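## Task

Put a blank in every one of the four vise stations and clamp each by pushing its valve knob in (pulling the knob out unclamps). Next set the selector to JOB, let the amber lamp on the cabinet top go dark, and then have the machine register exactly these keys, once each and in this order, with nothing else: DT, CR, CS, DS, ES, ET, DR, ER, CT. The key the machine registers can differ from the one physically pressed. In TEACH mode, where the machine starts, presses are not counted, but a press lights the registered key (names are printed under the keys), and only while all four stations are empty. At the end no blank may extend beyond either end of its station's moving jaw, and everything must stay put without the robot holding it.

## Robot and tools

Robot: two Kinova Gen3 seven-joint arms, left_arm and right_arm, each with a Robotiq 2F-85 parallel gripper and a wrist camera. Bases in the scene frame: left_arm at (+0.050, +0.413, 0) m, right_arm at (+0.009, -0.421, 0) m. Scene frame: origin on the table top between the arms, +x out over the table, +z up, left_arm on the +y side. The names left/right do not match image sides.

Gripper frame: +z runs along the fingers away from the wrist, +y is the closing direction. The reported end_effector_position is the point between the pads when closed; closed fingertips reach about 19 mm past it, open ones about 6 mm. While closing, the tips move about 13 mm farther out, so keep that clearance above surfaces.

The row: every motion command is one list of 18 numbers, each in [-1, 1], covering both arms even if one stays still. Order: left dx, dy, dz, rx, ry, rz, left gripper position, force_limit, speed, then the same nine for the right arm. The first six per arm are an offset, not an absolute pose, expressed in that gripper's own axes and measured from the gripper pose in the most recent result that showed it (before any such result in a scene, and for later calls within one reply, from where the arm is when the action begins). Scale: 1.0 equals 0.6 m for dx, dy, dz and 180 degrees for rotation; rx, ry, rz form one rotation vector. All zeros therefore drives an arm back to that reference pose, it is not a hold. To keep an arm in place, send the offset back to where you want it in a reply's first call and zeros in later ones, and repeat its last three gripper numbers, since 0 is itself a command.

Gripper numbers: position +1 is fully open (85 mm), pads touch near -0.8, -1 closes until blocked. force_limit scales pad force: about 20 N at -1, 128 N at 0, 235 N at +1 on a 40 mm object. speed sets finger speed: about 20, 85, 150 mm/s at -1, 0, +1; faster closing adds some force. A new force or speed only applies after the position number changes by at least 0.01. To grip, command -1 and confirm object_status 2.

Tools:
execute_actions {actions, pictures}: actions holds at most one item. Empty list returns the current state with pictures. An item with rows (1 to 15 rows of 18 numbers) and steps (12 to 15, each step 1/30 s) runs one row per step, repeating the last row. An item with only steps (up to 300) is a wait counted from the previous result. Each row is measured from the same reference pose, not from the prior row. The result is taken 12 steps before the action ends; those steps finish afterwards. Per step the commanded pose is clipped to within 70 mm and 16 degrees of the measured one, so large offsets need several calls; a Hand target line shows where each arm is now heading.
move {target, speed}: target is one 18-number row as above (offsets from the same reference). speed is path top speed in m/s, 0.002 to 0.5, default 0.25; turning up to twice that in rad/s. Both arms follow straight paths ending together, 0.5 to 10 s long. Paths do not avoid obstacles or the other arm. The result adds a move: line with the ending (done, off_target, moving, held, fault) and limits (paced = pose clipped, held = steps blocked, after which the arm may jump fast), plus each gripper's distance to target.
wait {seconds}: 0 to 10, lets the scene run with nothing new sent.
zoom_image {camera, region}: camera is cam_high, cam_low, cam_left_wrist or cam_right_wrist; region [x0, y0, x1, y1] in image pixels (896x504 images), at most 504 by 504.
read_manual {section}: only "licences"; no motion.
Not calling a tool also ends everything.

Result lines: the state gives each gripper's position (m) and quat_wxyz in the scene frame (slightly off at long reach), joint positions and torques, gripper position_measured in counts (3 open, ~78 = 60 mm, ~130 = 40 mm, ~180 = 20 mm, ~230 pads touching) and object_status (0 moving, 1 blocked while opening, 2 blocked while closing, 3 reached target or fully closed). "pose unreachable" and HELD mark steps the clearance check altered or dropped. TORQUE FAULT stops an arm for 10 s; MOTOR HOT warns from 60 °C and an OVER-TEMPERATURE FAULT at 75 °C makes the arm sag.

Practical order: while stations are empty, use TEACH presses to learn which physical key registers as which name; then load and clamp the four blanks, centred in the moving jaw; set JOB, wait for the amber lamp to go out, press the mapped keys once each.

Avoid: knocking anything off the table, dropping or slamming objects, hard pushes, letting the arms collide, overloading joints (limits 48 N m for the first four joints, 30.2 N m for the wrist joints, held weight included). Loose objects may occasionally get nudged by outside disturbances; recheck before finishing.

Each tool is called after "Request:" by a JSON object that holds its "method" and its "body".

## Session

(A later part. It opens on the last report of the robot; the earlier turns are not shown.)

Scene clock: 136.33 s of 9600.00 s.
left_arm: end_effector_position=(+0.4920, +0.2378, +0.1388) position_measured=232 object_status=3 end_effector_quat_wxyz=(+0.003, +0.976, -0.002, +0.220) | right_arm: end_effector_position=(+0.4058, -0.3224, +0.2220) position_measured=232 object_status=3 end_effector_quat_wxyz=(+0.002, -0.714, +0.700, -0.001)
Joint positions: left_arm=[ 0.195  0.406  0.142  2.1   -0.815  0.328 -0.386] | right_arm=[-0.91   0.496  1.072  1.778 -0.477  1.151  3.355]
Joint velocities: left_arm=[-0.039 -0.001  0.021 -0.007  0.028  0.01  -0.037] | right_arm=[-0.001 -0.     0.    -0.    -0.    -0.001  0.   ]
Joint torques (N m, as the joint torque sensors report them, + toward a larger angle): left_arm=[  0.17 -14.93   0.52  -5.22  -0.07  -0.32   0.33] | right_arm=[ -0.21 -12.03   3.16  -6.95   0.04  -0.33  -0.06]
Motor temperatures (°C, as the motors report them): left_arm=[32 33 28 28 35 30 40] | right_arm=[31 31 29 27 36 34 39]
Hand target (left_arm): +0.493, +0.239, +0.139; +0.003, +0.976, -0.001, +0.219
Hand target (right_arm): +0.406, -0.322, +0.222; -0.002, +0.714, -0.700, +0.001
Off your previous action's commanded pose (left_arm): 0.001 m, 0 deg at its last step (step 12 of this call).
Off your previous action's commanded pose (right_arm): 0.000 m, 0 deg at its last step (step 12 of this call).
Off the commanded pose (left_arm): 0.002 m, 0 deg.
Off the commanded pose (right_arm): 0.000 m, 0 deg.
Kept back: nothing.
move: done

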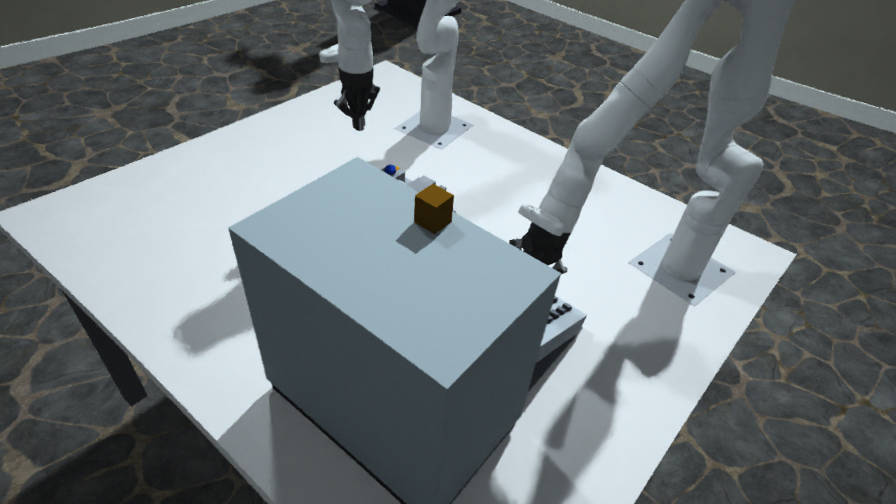

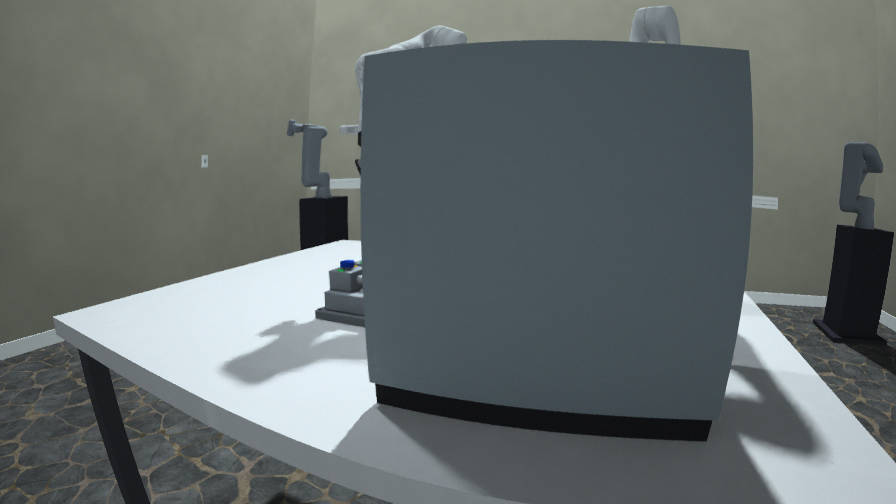

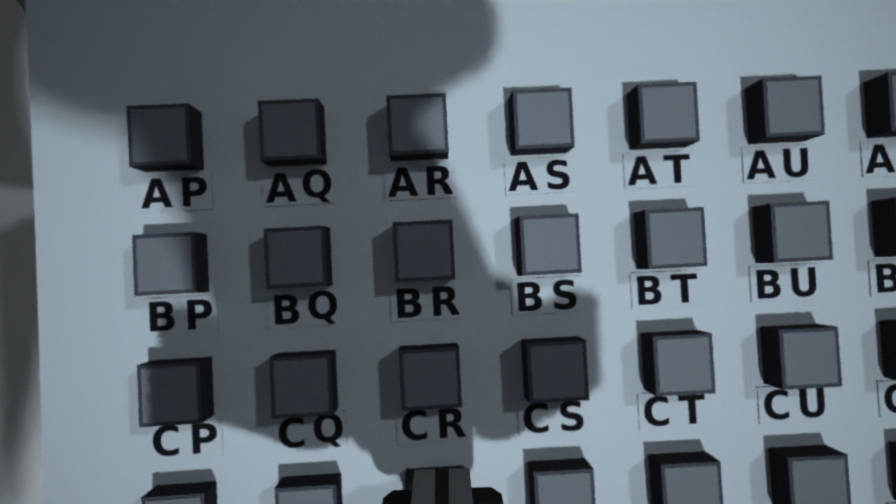

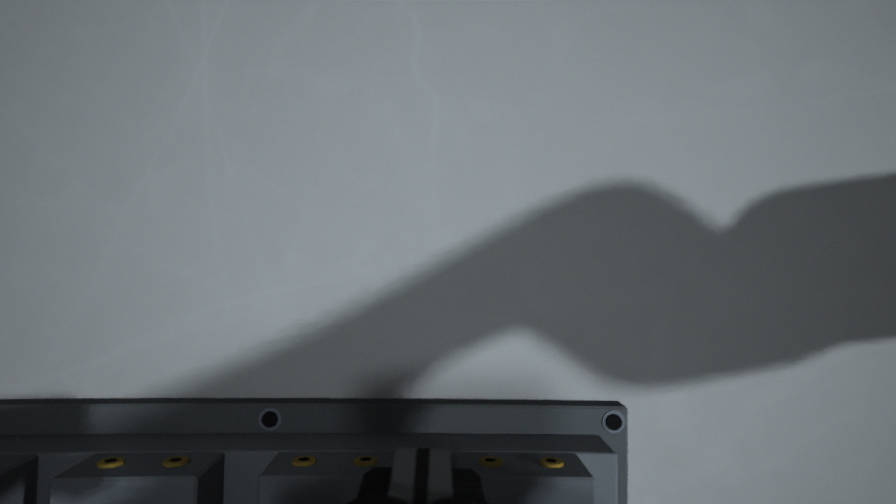

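Request:
{"method": "move", "body": {"target": [0.0023,-0.004,0.029,0,0,0,-1,0,1, 0,0,0,0,0,0,-1,0,1], "speed": 0.03}}

Request:
{"method": "execute_actions", "body": {"actions": [{"rows":[[0,0,-0.008,0,0,0,-1,0,1,0,0,0,0,0,0,-1,0,1],[0,0,-0.016,0,0,0,-1,0,1,0,0,0,0,0,0,-1,0,1],[0,0,-0.025,0,0,0,-1,0,1,0,0,0,0,0,0,-1,0,1],[0,0,-0.025,0,0,0,-1,0,1,0,0,0,0,0,0,-1,0,1],[0,0,-0.025,0,0,0,-1,0,1,0,0,0,0,0,0,-1,0,1],[0,0.011,-0.025,0,0,0,-1,0,1,0,0,0,0,0,0,-1,0,1],[0,0.023,-0.025,0,0,0,-1,0,1,0,0,0,0,0,0,-1,0,1],[0,0.034,-0.025,0,0,0,-1,0,1,0,0,0,0,0,0,-1,0,1],[0,0.046,-0.025,0,0,0,-1,0,1,0,0,0,0,0,0,-1,0,1],[0,0.057,-0.025,0,0,0,-1,0,1,0,0,0,0,0,0,-1,0,1]],"steps":15}]}}

Request:
{"method": "move", "body": {"target": [0,0,0.029,0,0,0,-1,0,1, 0,0,0,0,0,0,-1,0,1], "speed": 0.03}}

Request:
{"method": "execute_actions", "body": {"actions": [{"rows":[[0,0,-0.008,0,0,0,-1,0,1,0,0,0,0,0,0,-1,0,1],[0,0,-0.016,0,0,0,-1,0,1,0,0,0,0,0,0,-1,0,1],[0,0,-0.025,0,0,0,-1,0,1,0,0,0,0,0,0,-1,0,1],[0,0,-0.025,0,0,0,-1,0,1,0,0,0,0,0,0,-1,0,1],[0,0,-0.025,0,0,0,-1,0,1,0,0,0,0,0,0,-1,0,1],[-0.011,0,-0.025,0,0,0,-1,0,1,0,0,0,0,0,0,-1,0,1],[-0.023,0,-0.025,0,0,0,-1,0,1,0,0,0,0,0,0,-1,0,1],[-0.034,0,-0.025,0,0,0,-1,0,1,0,0,0,0,0,0,-1,0,1],[-0.046,0,-0.025,0,0,0,-1,0,1,0,0,0,0,0,0,-1,0,1],[-0.057,0,-0.025,0,0,0,-1,0,1,0,0,0,0,0,0,-1,0,1]],"steps":15}]}}

Request:
{"method": "move", "body": {"target": [0,0,0.0285,0,0,0,-1,0,1, 0,0,0,0,0,0,-1,0,1], "speed": 0.03}}

Request:
{"method": "execute_actions", "body": {"actions": [{"rows":[[0,0,-0.008,0,0,0,-1,0,1,0,0,0,0,0,0,-1,0,1],[0,0,-0.016,0,0,0,-1,0,1,0,0,0,0,0,0,-1,0,1],[0,0,-0.025,0,0,0,-1,0,1,0,0,0,0,0,0,-1,0,1],[0,0,-0.025,0,0,0,-1,0,1,0,0,0,0,0,0,-1,0,1],[0,0,-0.025,0,0,0,-1,0,1,0,0,0,0,0,0,-1,0,1],[-0.011,0,-0.025,0,0,0,-1,0,1,0,0,0,0,0,0,-1,0,1],[-0.023,0,-0.025,0,0,0,-1,0,1,0,0,0,0,0,0,-1,0,1],[-0.034,0,-0.025,0,0,0,-1,0,1,0,0,0,0,0,0,-1,0,1],[-0.046,0,-0.025,0,0,0,-1,0,1,0,0,0,0,0,0,-1,0,1],[-0.057,0,-0.025,0,0,0,-1,0,1,0,0,0,0,0,0,-1,0,1]],"steps":15}]}}

Request:
{"method": "execute_actions", "body": {"actions": [{"steps":24}]}}

Scene clock: 139.07 s of 9600.00 s.
left_arm: end_effector_position=(+0.4991, +0.2397, +0.1264) position_measured=232 object_status=3 end_effector_quat_wxyz=(+0.004, +0.975, -0.003, +0.221) | right_arm: end_effector_position=(+0.4058, -0.3224, +0.2220) position_measured=232 object_status=3 end_effector_quat_wxyz=(+0.002, -0.714, +0.700, -0.001)
Joint positions: left_arm=[ 0.219  0.44   0.095  2.099 -0.856  0.286 -0.352] | right_arm=[-0.91   0.496  1.072  1.778 -0.477  1.151  3.355]
Joint velocities: left_arm=[ 0.011 -0.001 -0.011  0.004 -0.011 -0.005  0.012] | right_arm=[-0.001  0.001  0.     0.     0.001  0.001  0.001]
Joint torques (N m, as the joint torque sensors report them, + toward a larger angle): left_arm=[-0.86 -9.2  -0.45 -8.22 -0.48 -2.18 -0.17] | right_arm=[ -0.36 -12.17   2.9   -7.17   0.06  -0.21  -0.04]
Motor temperatures (°C, as the motors report them): left_arm=[32 33 28 28 35 30 40] | right_arm=[31 31 29 27 36 34 39]
Hand target (left_arm): +0.501, +0.240, +0.124; +0.003, +0.976, -0.002, +0.220
Hand target (right_arm): +0.406, -0.322, +0.222; -0.002, +0.714, -0.700, +0.001
Off the commanded pose (left_arm): 0.003 m, 0 deg.
Off the commanded pose (right_arm): 0.000 m, 0 deg.
Kept back: nothing.
move: done

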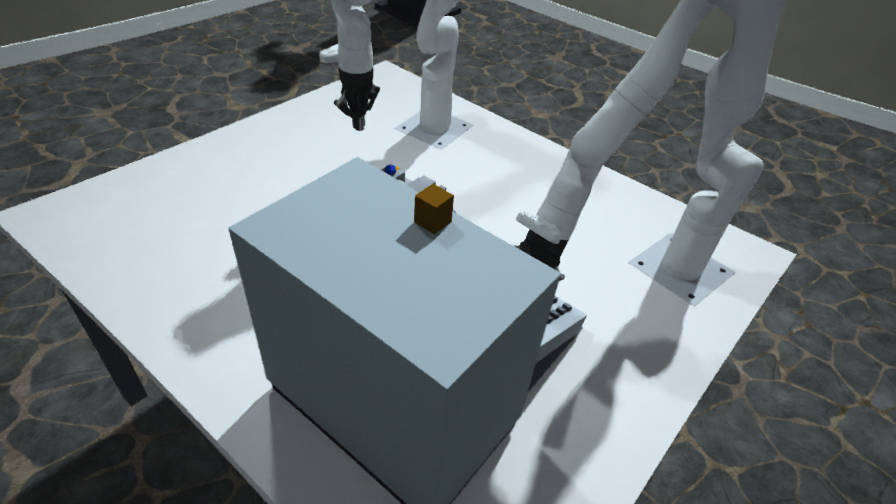

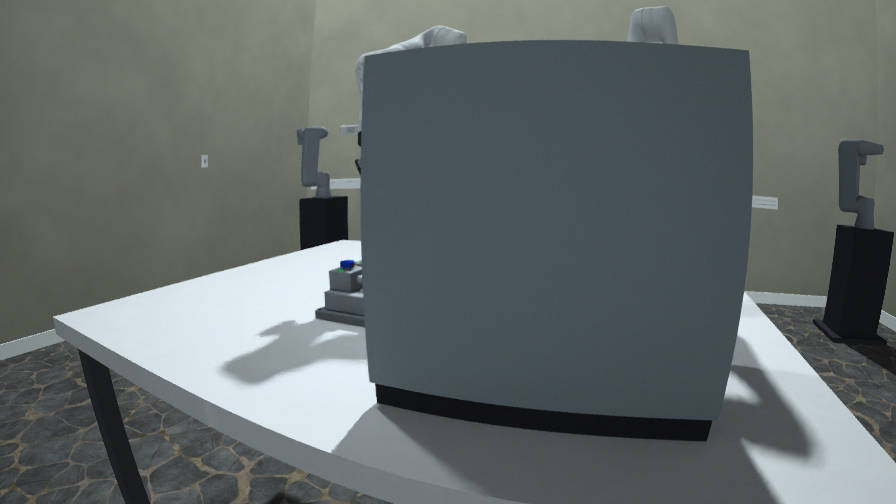

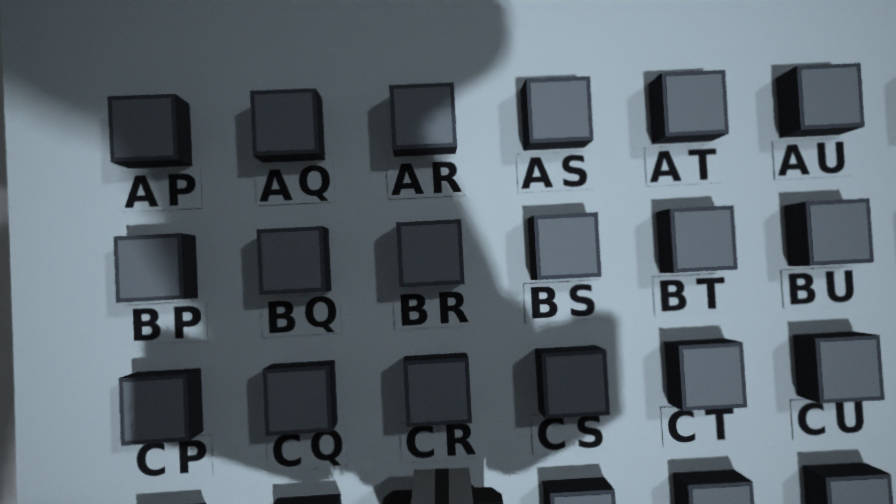

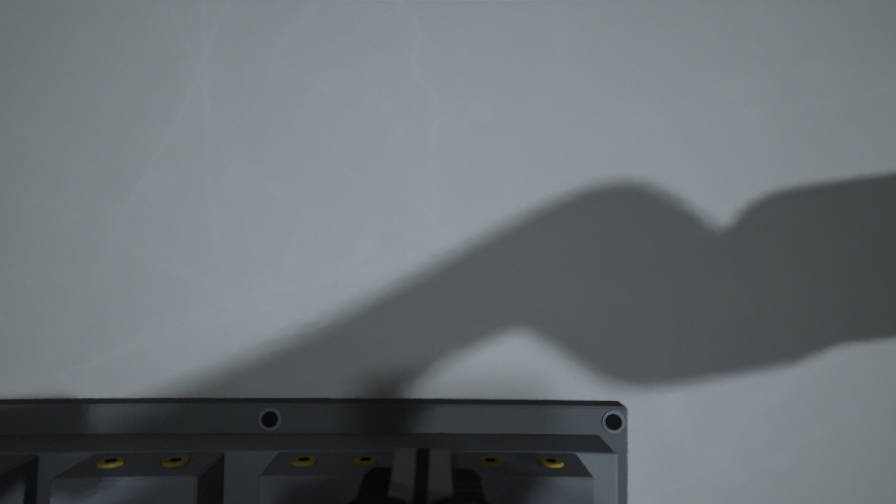

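Scene clock: 139.17 s of 9600.00 s.
left_arm: end_effector_position=(+0.4985, +0.2402, +0.1310) position_measured=232 object_status=3 end_effector_quat_wxyz=(+0.004, +0.975, -0.002, +0.223) | right_arm: end_effector_position=(+0.4058, -0.3224, +0.2220) position_measured=232 object_status=3 end_effector_quat_wxyz=(+0.002, -0.714, +0.700, -0.001)
Joint positions: left_arm=[ 0.212  0.429  0.103  2.1   -0.849  0.293 -0.359] | right_arm=[-0.91   0.496  1.072  1.778 -0.477  1.151  3.355]
Joint velocities: left_arm=[-0.125 -0.21   0.19   0.021  0.172  0.183 -0.162] | right_arm=[ 0.    -0.001  0.     0.001  0.    -0.     0.   ]
Joint torques (N m, as the joint torque sensors report them, + toward a larger angle): left_arm=[  0.26 -15.27   0.97  -5.31   0.39  -0.5    0.3 ] | right_arm=[ -0.28 -12.19   3.21  -6.86   0.12  -0.14  -0.01]
Motor temperatures (°C, as the motors report them): left_arm=[32 33 28 28 35 30 40] | right_arm=[31 31 29 27 36 34 39]
Steps of this call (steps 1 to 3: the first 3 steps of this action). Readings (end_effector_position | what the end effector reports):
1: left_arm (+0.4990, +0.2397, +0.1268) | right_arm (+0.4058, -0.3224, +0.2220) | left_arm position_measured=232 object_status=3 | right_arm position_measured=232 object_status=3
2: left_arm (+0.4989, +0.2399, +0.1284) | right_arm (+0.4058, -0.3224, +0.2220) | left_arm position_measured=232 object_status=3 | right_arm position_measured=232 object_status=3
3: the state above

Scene clock: 140.60 s of 9600.00 s.
left_arm: end_effector_position=(+0.4995, +0.2061, +0.1263) position_measured=232 object_status=3 end_effector_quat_wxyz=(+0.003, +0.975, -0.002, +0.222) | right_arm: end_effector_position=(+0.4058, -0.3224, +0.2220) position_measured=232 object_status=3 end_effector_quat_wxyz=(+0.002, -0.714, +0.700, -0.001)
Joint positions: left_arm=[ 0.299  0.468  0.099  2.045 -0.848  0.34  -0.293] | right_arm=[-0.91   0.496  1.072  1.778 -0.477  1.151  3.355]
Joint velocities: left_arm=[ 0.01  -0.001 -0.008  0.003 -0.01  -0.006  0.01 ] | right_arm=[ 0.002 -0.    -0.    -0.001  0.001  0.     0.001]
Joint torques (N m, as the joint torque sensors report them, + toward a larger angle): left_arm=[ -0.47 -12.75   0.18  -7.09  -0.46  -2.12   0.13] | right_arm=[ -0.19 -11.96   3.    -6.98   0.04  -0.23   0.02]
Motor temperatures (°C, as the motors report them): left_arm=[32 33 28 28 35 30 40] | right_arm=[31 31 29 27 36 34 39]
Hand target (left_arm): +0.500, +0.206, +0.125; +0.003, +0.975, -0.002, +0.221
Hand target (right_arm): +0.406, -0.322, +0.222; -0.002, +0.714, -0.700, +0.001
Off your previous action's commanded pose (left_arm): 0.003 m, 0 deg at its last step (step 12 of this call).
Off your previous action's commanded pose (right_arm): 0.000 m, 0 deg at its last step (step 12 of this call).
Off the commanded pose (left_arm): 0.002 m, 0 deg.
Off the commanded pose (right_arm): 0.000 m, 0 deg.
Kept back: nothing.
move: done

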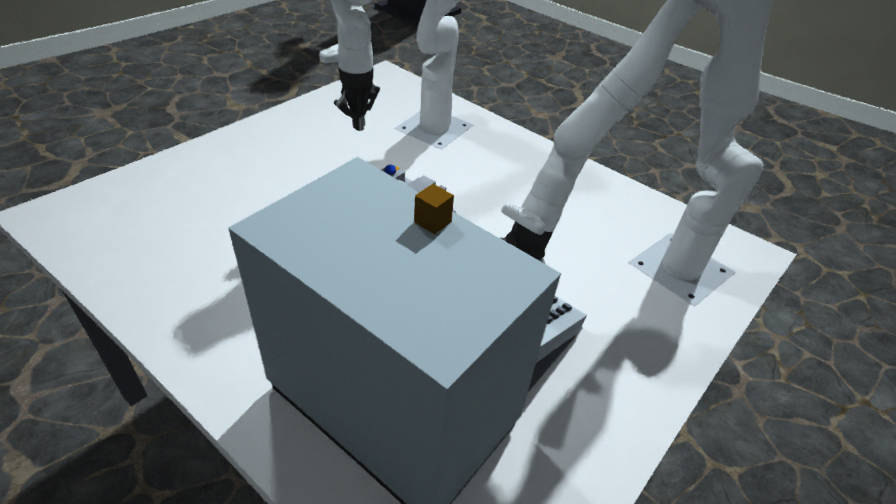

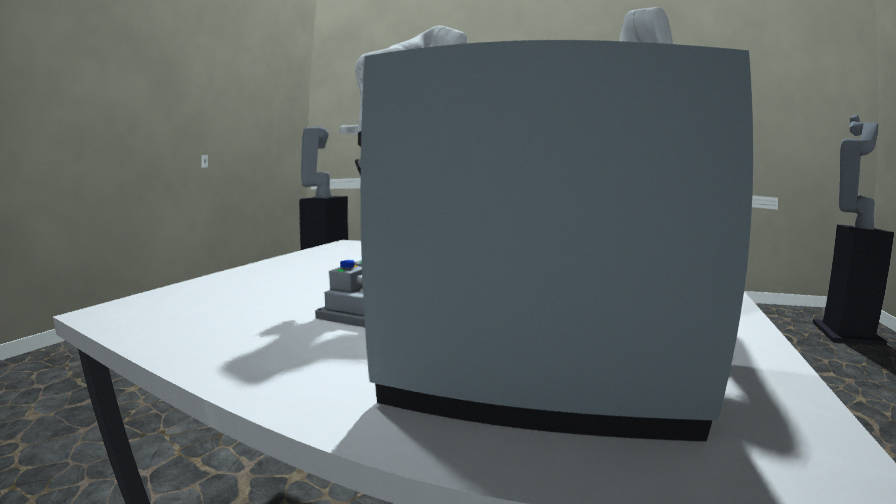

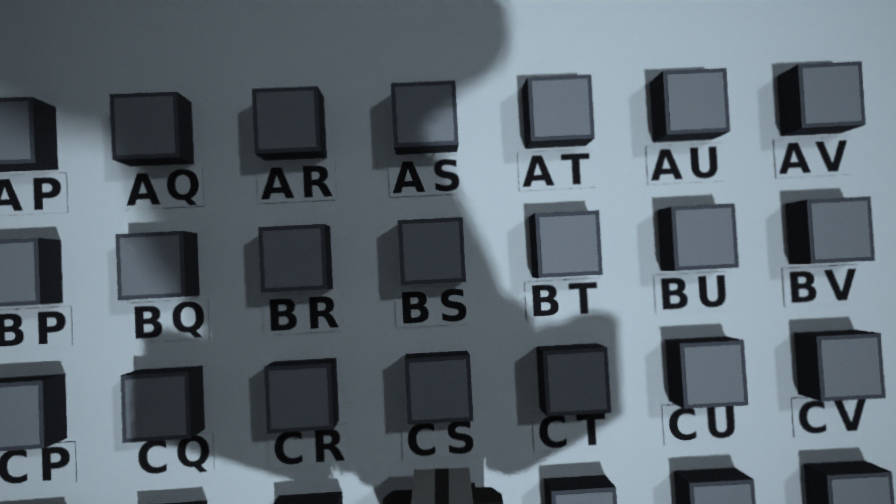

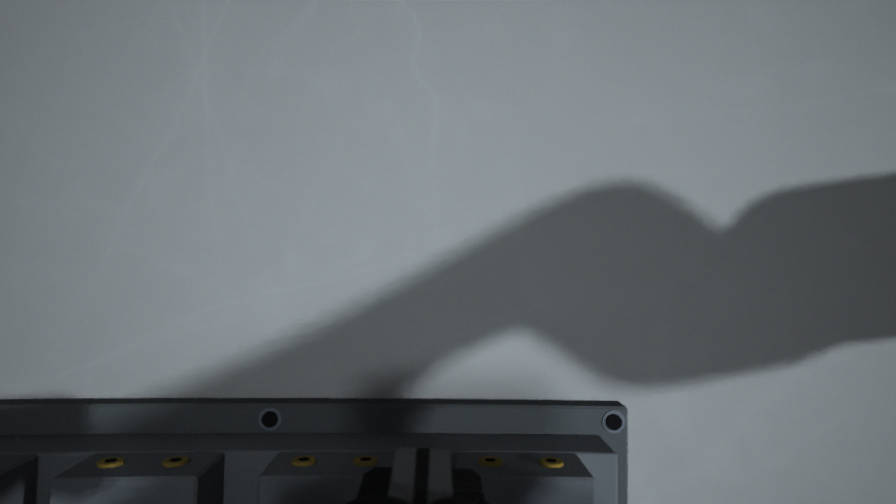

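Scene clock: 140.70 s of 9600.00 s.
left_arm: end_effector_position=(+0.4985, +0.2065, +0.1309) position_measured=232 object_status=3 end_effector_quat_wxyz=(+0.004, +0.975, -0.002, +0.223) | right_arm: end_effector_position=(+0.4058, -0.3224, +0.2220) position_measured=232 object_status=3 end_effector_quat_wxyz=(+0.002, -0.714, +0.700, -0.001)
Joint positions: left_arm=[ 0.294  0.457  0.107  2.046 -0.841  0.347 -0.299] | right_arm=[-0.91   0.496  1.072  1.778 -0.477  1.151  3.355]
Joint velocities: left_arm=[-0.093 -0.198  0.162  0.023  0.16   0.174 -0.15 ] | right_arm=[-0.001 -0.    -0.     0.001 -0.     0.     0.   ]
Joint torques (N m, as the joint torque sensors report them, + toward a larger angle): left_arm=[ -0.15 -15.87   1.38  -5.39   0.03  -0.97   0.33] | right_arm=[ -0.25 -12.24   3.16  -7.05   0.05  -0.09   0.06]
Motor temperatures (°C, as the motors report them): left_arm=[32 33 28 28 35 30 40] | right_arm=[31 31 29 27 36 34 39]
Steps of this call (steps 1 to 3: the first 3 steps of this action). Readings (end_effector_position | what the end effector reports):
1: left_arm (+0.4995, +0.2062, +0.1267) | right_arm (+0.4058, -0.3224, +0.2220) | left_arm position_measured=232 object_status=3 | right_arm position_measured=232 object_status=3
2: left_arm (+0.4992, +0.2063, +0.1284) | right_arm (+0.4058, -0.3224, +0.2220) | left_arm position_measured=232 object_status=3 | right_arm position_measured=232 object_status=3
3: the state above

Scene clock: 142.17 s of 9600.00 s.
left_arm: end_effector_position=(+0.4690, +0.2069, +0.1118) position_measured=232 object_status=3 end_effector_quat_wxyz=(+0.004, +0.975, -0.002, +0.221) | right_arm: end_effector_position=(+0.4058, -0.3224, +0.2220) position_measured=232 object_status=3 end_effector_quat_wxyz=(+0.002, -0.714, +0.700, -0.001)
Joint positions: left_arm=[ 0.426  0.461 -0.018  2.136 -0.949  0.262 -0.135] | right_arm=[-0.91   0.496  1.072  1.778 -0.477  1.151  3.355]
Joint velocities: left_arm=[ 0.013 -0.001 -0.015  0.005 -0.014 -0.008  0.015] | right_arm=[0.001 0.    0.    0.001 0.001 0.001 0.   ]
Joint torques (N m, as the joint torque sensors report them, + toward a larger angle): left_arm=[ -1.06 -10.45  -0.63  -7.11  -0.46  -1.55  -0.13] | right_arm=[ -0.28 -12.16   3.09  -6.99   0.03  -0.22   0.11]
Motor temperatures (°C, as the motors report them): left_arm=[32 33 28 28 35 30 40] | right_arm=[31 31 29 27 36 34 39]
Hand target (left_arm): +0.470, +0.207, +0.110; +0.003, +0.975, -0.002, +0.220
Hand target (right_arm): +0.406, -0.322, +0.222; -0.002, +0.714, -0.700, +0.001
Off your previous action's commanded pose (left_arm): 0.003 m, 0 deg at its last step (step 12 of this call).
Off your previous action's commanded pose (right_arm): 0.000 m, 0 deg at its last step (step 12 of this call).
Off the commanded pose (left_arm): 0.002 m, 0 deg.
Off the commanded pose (right_arm): 0.000 m, 0 deg.
Kept back: nothing.
move: done

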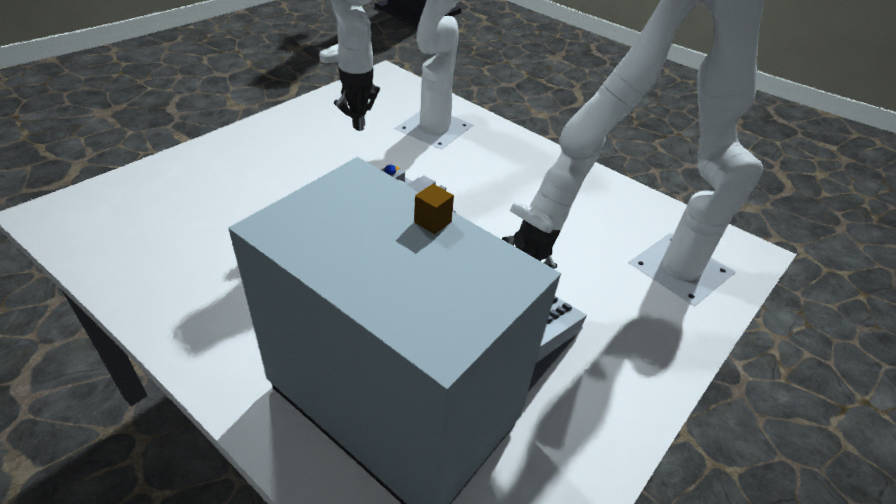

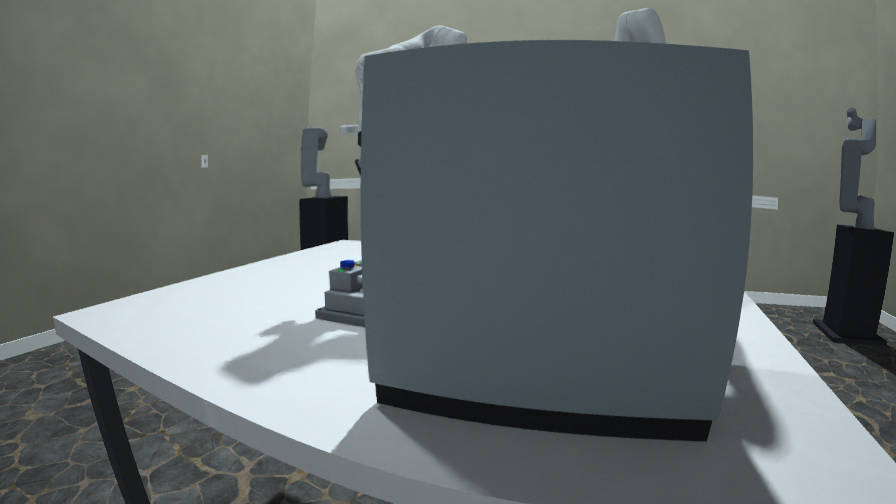

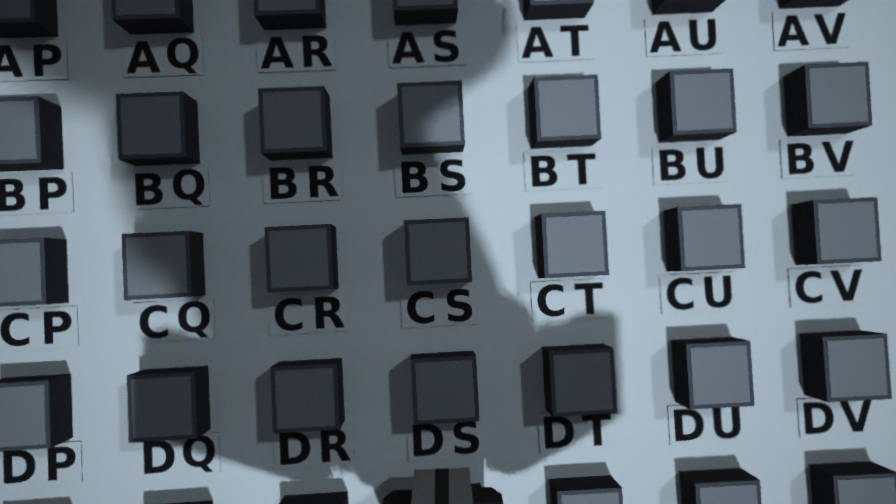

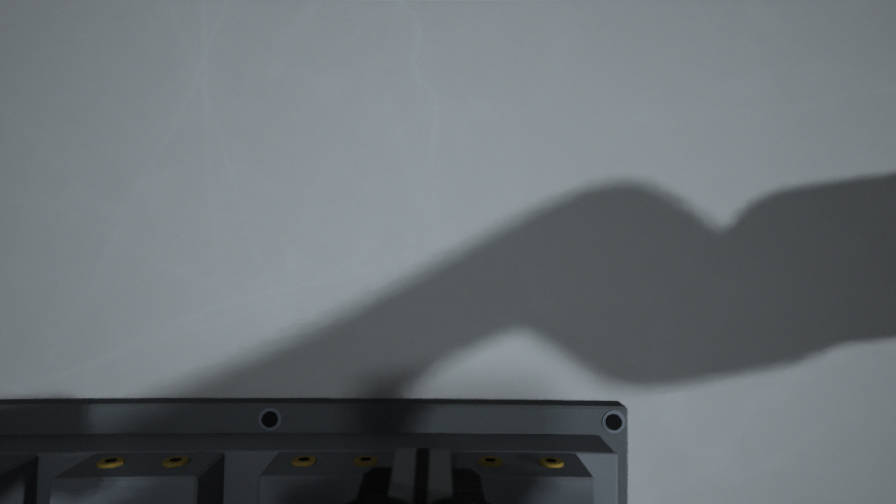

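Scene clock: 142.27 s of 9600.00 s.
left_arm: end_effector_position=(+0.4683, +0.2073, +0.1163) position_measured=232 object_status=3 end_effector_quat_wxyz=(+0.004, +0.975, -0.001, +0.223) | right_arm: end_effector_position=(+0.4058, -0.3224, +0.2220) position_measured=232 object_status=3 end_effector_quat_wxyz=(+0.002, -0.714, +0.700, -0.001)
Joint positions: left_arm=[ 0.42   0.448 -0.008  2.138 -0.941  0.27  -0.143] | right_arm=[-0.91   0.496  1.072  1.778 -0.477  1.151  3.355]
Joint velocities: left_arm=[-0.112 -0.211  0.2    0.029  0.176  0.19  -0.17 ] | right_arm=[ 0.001 -0.     0.     0.     0.    -0.     0.001]
Joint torques (N m, as the joint torque sensors report them, + toward a larger angle): left_arm=[ -0.28 -15.76   0.4   -5.14  -0.16  -0.37  -0.04] | right_arm=[ -0.28 -11.97   3.08  -6.97   0.04  -0.21   0.01]
Motor temperatures (°C, as the motors report them): left_arm=[32 33 28 28 35 30 40] | right_arm=[31 31 29 27 36 34 39]
Steps of this call (steps 1 to 3: the first 3 steps of this action). Readings (end_effector_position | what the end effector reports):
1: left_arm (+0.4690, +0.2070, +0.1123) | right_arm (+0.4058, -0.3224, +0.2220) | left_arm position_measured=232 object_status=3 | right_arm position_measured=232 object_status=3
2: left_arm (+0.4688, +0.2071, +0.1139) | right_arm (+0.4058, -0.3224, +0.2220) | left_arm position_measured=232 object_status=3 | right_arm position_measured=232 object_status=3
3: the state above

Scene clock: 143.07 s of 9600.00 s.
left_arm: end_effector_position=(+0.4319, +0.2074, +0.1108) position_measured=232 object_status=3 end_effector_quat_wxyz=(+0.003, +0.976, -0.002, +0.218) | right_arm: end_effector_position=(+0.4058, -0.3224, +0.2220) position_measured=232 object_status=3 end_effector_quat_wxyz=(+0.002, -0.714, +0.700, -0.001)
Joint positions: left_arm=[ 0.542  0.421 -0.093  2.222 -1.006  0.236 -0.017] | right_arm=[-0.91   0.496  1.072  1.778 -0.477  1.151  3.355]
Joint velocities: left_arm=[ 0.008 -0.    -0.002  0.001 -0.001 -0.001  0.002] | right_arm=[ 0.002  0.001 -0.001 -0.001  0.    -0.    -0.001]
Joint torques (N m, as the joint torque sensors report them, + toward a larger angle): left_arm=[ -0.26 -14.23  -0.28  -4.15   0.25  -0.11   0.49] | right_arm=[ -0.18 -12.03   3.16  -7.1    0.05  -0.22  -0.05]
Motor temperatures (°C, as the motors report them): left_arm=[32 33 28 28 35 30 40] | right_arm=[31 31 29 27 36 34 39]
Hand target (left_arm): +0.432, +0.207, +0.111; +0.003, +0.976, -0.002, +0.218
Hand target (right_arm): +0.406, -0.322, +0.222; -0.002, +0.714, -0.700, +0.001
Off the commanded pose (left_arm): 0.000 m, 0 deg.
Off the commanded pose (right_arm): 0.000 m, 0 deg.
Kept back: nothing.
Steps of this call (steps 1 to 12: the last 12 steps of your previous action; steps 13 to 24: nothing new was sent). Readings (end_effector_position | what the end effector reports):
1: left_arm (+0.4673, +0.2074, +0.1188) | right_arm (+0.4058, -0.3224, +0.2220) | left_arm position_measured=232 object_status=3 | right_arm position_measured=232 object_status=3
2: left_arm (+0.4660, +0.2074, +0.1208) | right_arm (+0.4058, -0.3224, +0.2220) | left_arm position_measured=232 object_status=3 | right_arm position_measured=232 object_status=3
4: left_arm (+0.4618, +0.2060, +0.1223) | right_arm (+0.4058, -0.3224, +0.2220) | left_arm position_measured=232 object_status=3 | right_arm position_measured=232 object_status=3
8: left_arm (+0.4459, +0.2045, +0.1169) | right_arm (+0.4058, -0.3224, +0.2220) | left_arm position_measured=232 object_status=3 | right_arm position_measured=232 object_status=3
24: the state above

Request:
{"method": "execute_actions", "body": {"actions": []}}

Scene clock: 144.73 s of 9600.00 s.
left_arm: end_effector_position=(+0.4318, +0.2071, +0.1108) position_measured=232 object_status=3 end_effector_quat_wxyz=(+0.003, +0.976, -0.002, +0.218) | right_arm: end_effector_position=(+0.4058, -0.3224, +0.2220) position_measured=232 object_status=3 end_effector_quat_wxyz=(+0.002, -0.714, +0.700, -0.001)
Joint positions: left_arm=[ 0.543  0.421 -0.093  2.222 -1.006  0.236 -0.017] | right_arm=[-0.91   0.496  1.072  1.778 -0.477  1.151  3.355]
Joint velocities: left_arm=[-0.001  0.     0.     0.001 -0.001 -0.001  0.   ] | right_arm=[ 0.001 -0.    -0.001  0.     0.001 -0.    -0.   ]
Joint torques (N m, as the joint torque sensors report them, + toward a larger angle): left_arm=[  0.12 -14.15   0.06  -4.47   0.06  -0.26   0.25] | right_arm=[ -0.25 -12.13   3.13  -7.11   0.01  -0.04  -0.08]
Motor temperatures (°C, as the motors report them): left_arm=[32 33 28 28 35 30 40] | right_arm=[31 31 29 27 36 34 39]
Hand target (left_arm): +0.432, +0.207, +0.111; +0.003, +0.976, -0.002, +0.218
Hand target (right_arm): +0.406, -0.322, +0.222; -0.002, +0.714, -0.700, +0.001
Off the commanded pose (left_arm): 0.000 m, 0 deg.
Off the commanded pose (right_arm): 0.000 m, 0 deg.
Kept back: nothing.
Steps of this call (steps 1 to 50: nothing new was sent). Readings (end_effector_position | what the end effector reports):
1: left_arm (+0.4319, +0.2073, +0.1108) | right_arm (+0.4058, -0.3224, +0.2220) | left_arm position_measured=232 object_status=3 | right_arm position_measured=232 object_status=3
2: left_arm (+0.4319, +0.2072, +0.1108) | right_arm (+0.4058, -0.3224, +0.2220) | left_arm position_measured=232 object_status=3 | right_arm position_measured=232 object_status=3
4: left_arm (+0.4318, +0.2072, +0.1108) | right_arm (+0.4058, -0.3224, +0.2220) | left_arm position_measured=232 object_status=3 | right_arm position_measured=232 object_status=3
8: left_arm (+0.4318, +0.2071, +0.1108) | right_arm (+0.4058, -0.3224, +0.2220) | left_arm position_measured=232 object_status=3 | right_arm position_measured=232 object_status=3
50: the state above

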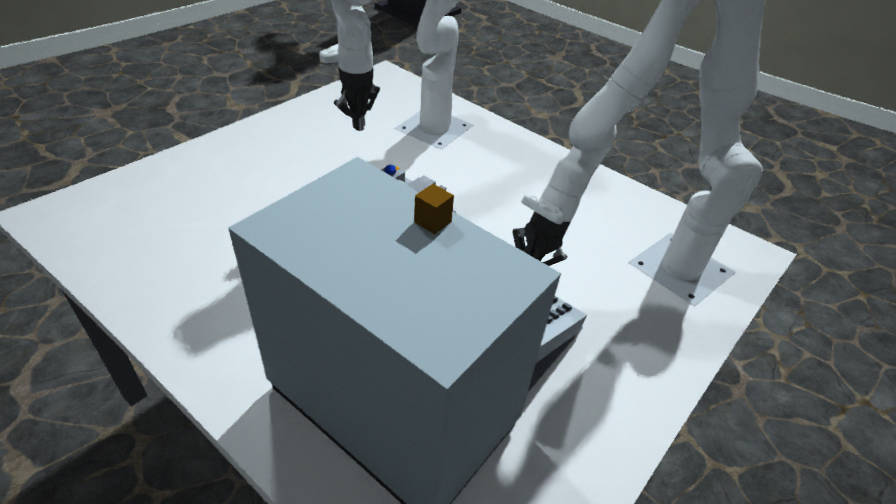

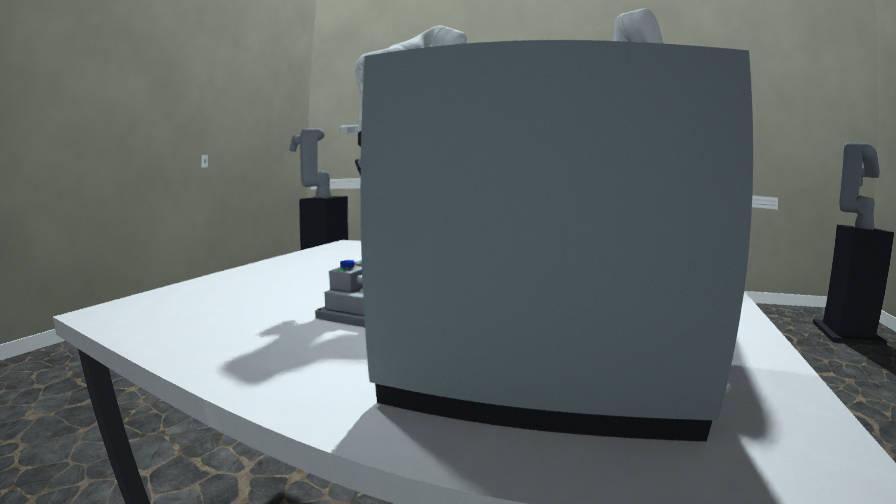

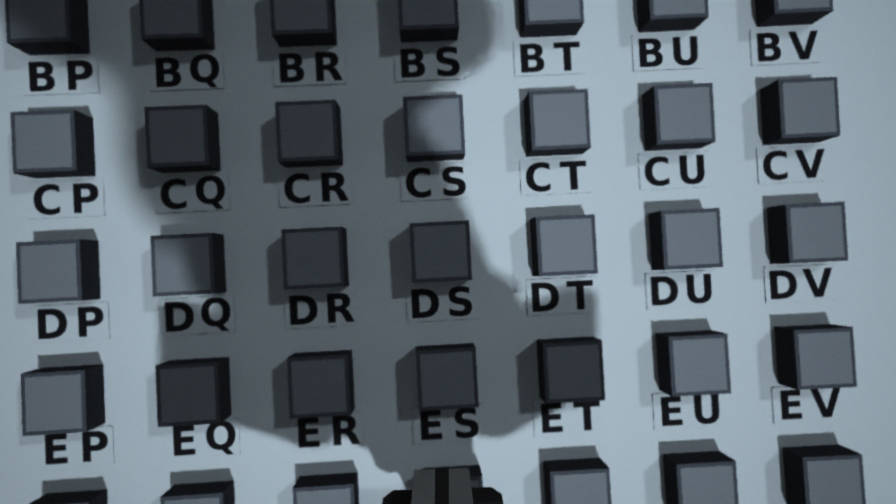

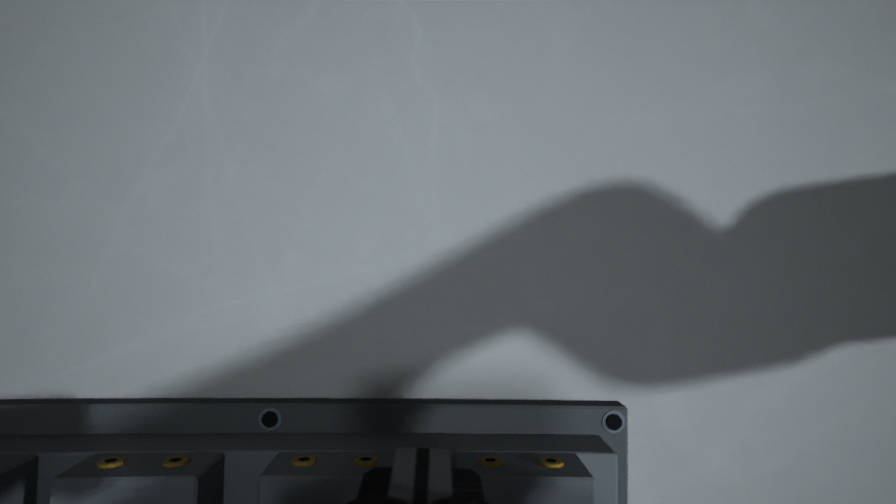

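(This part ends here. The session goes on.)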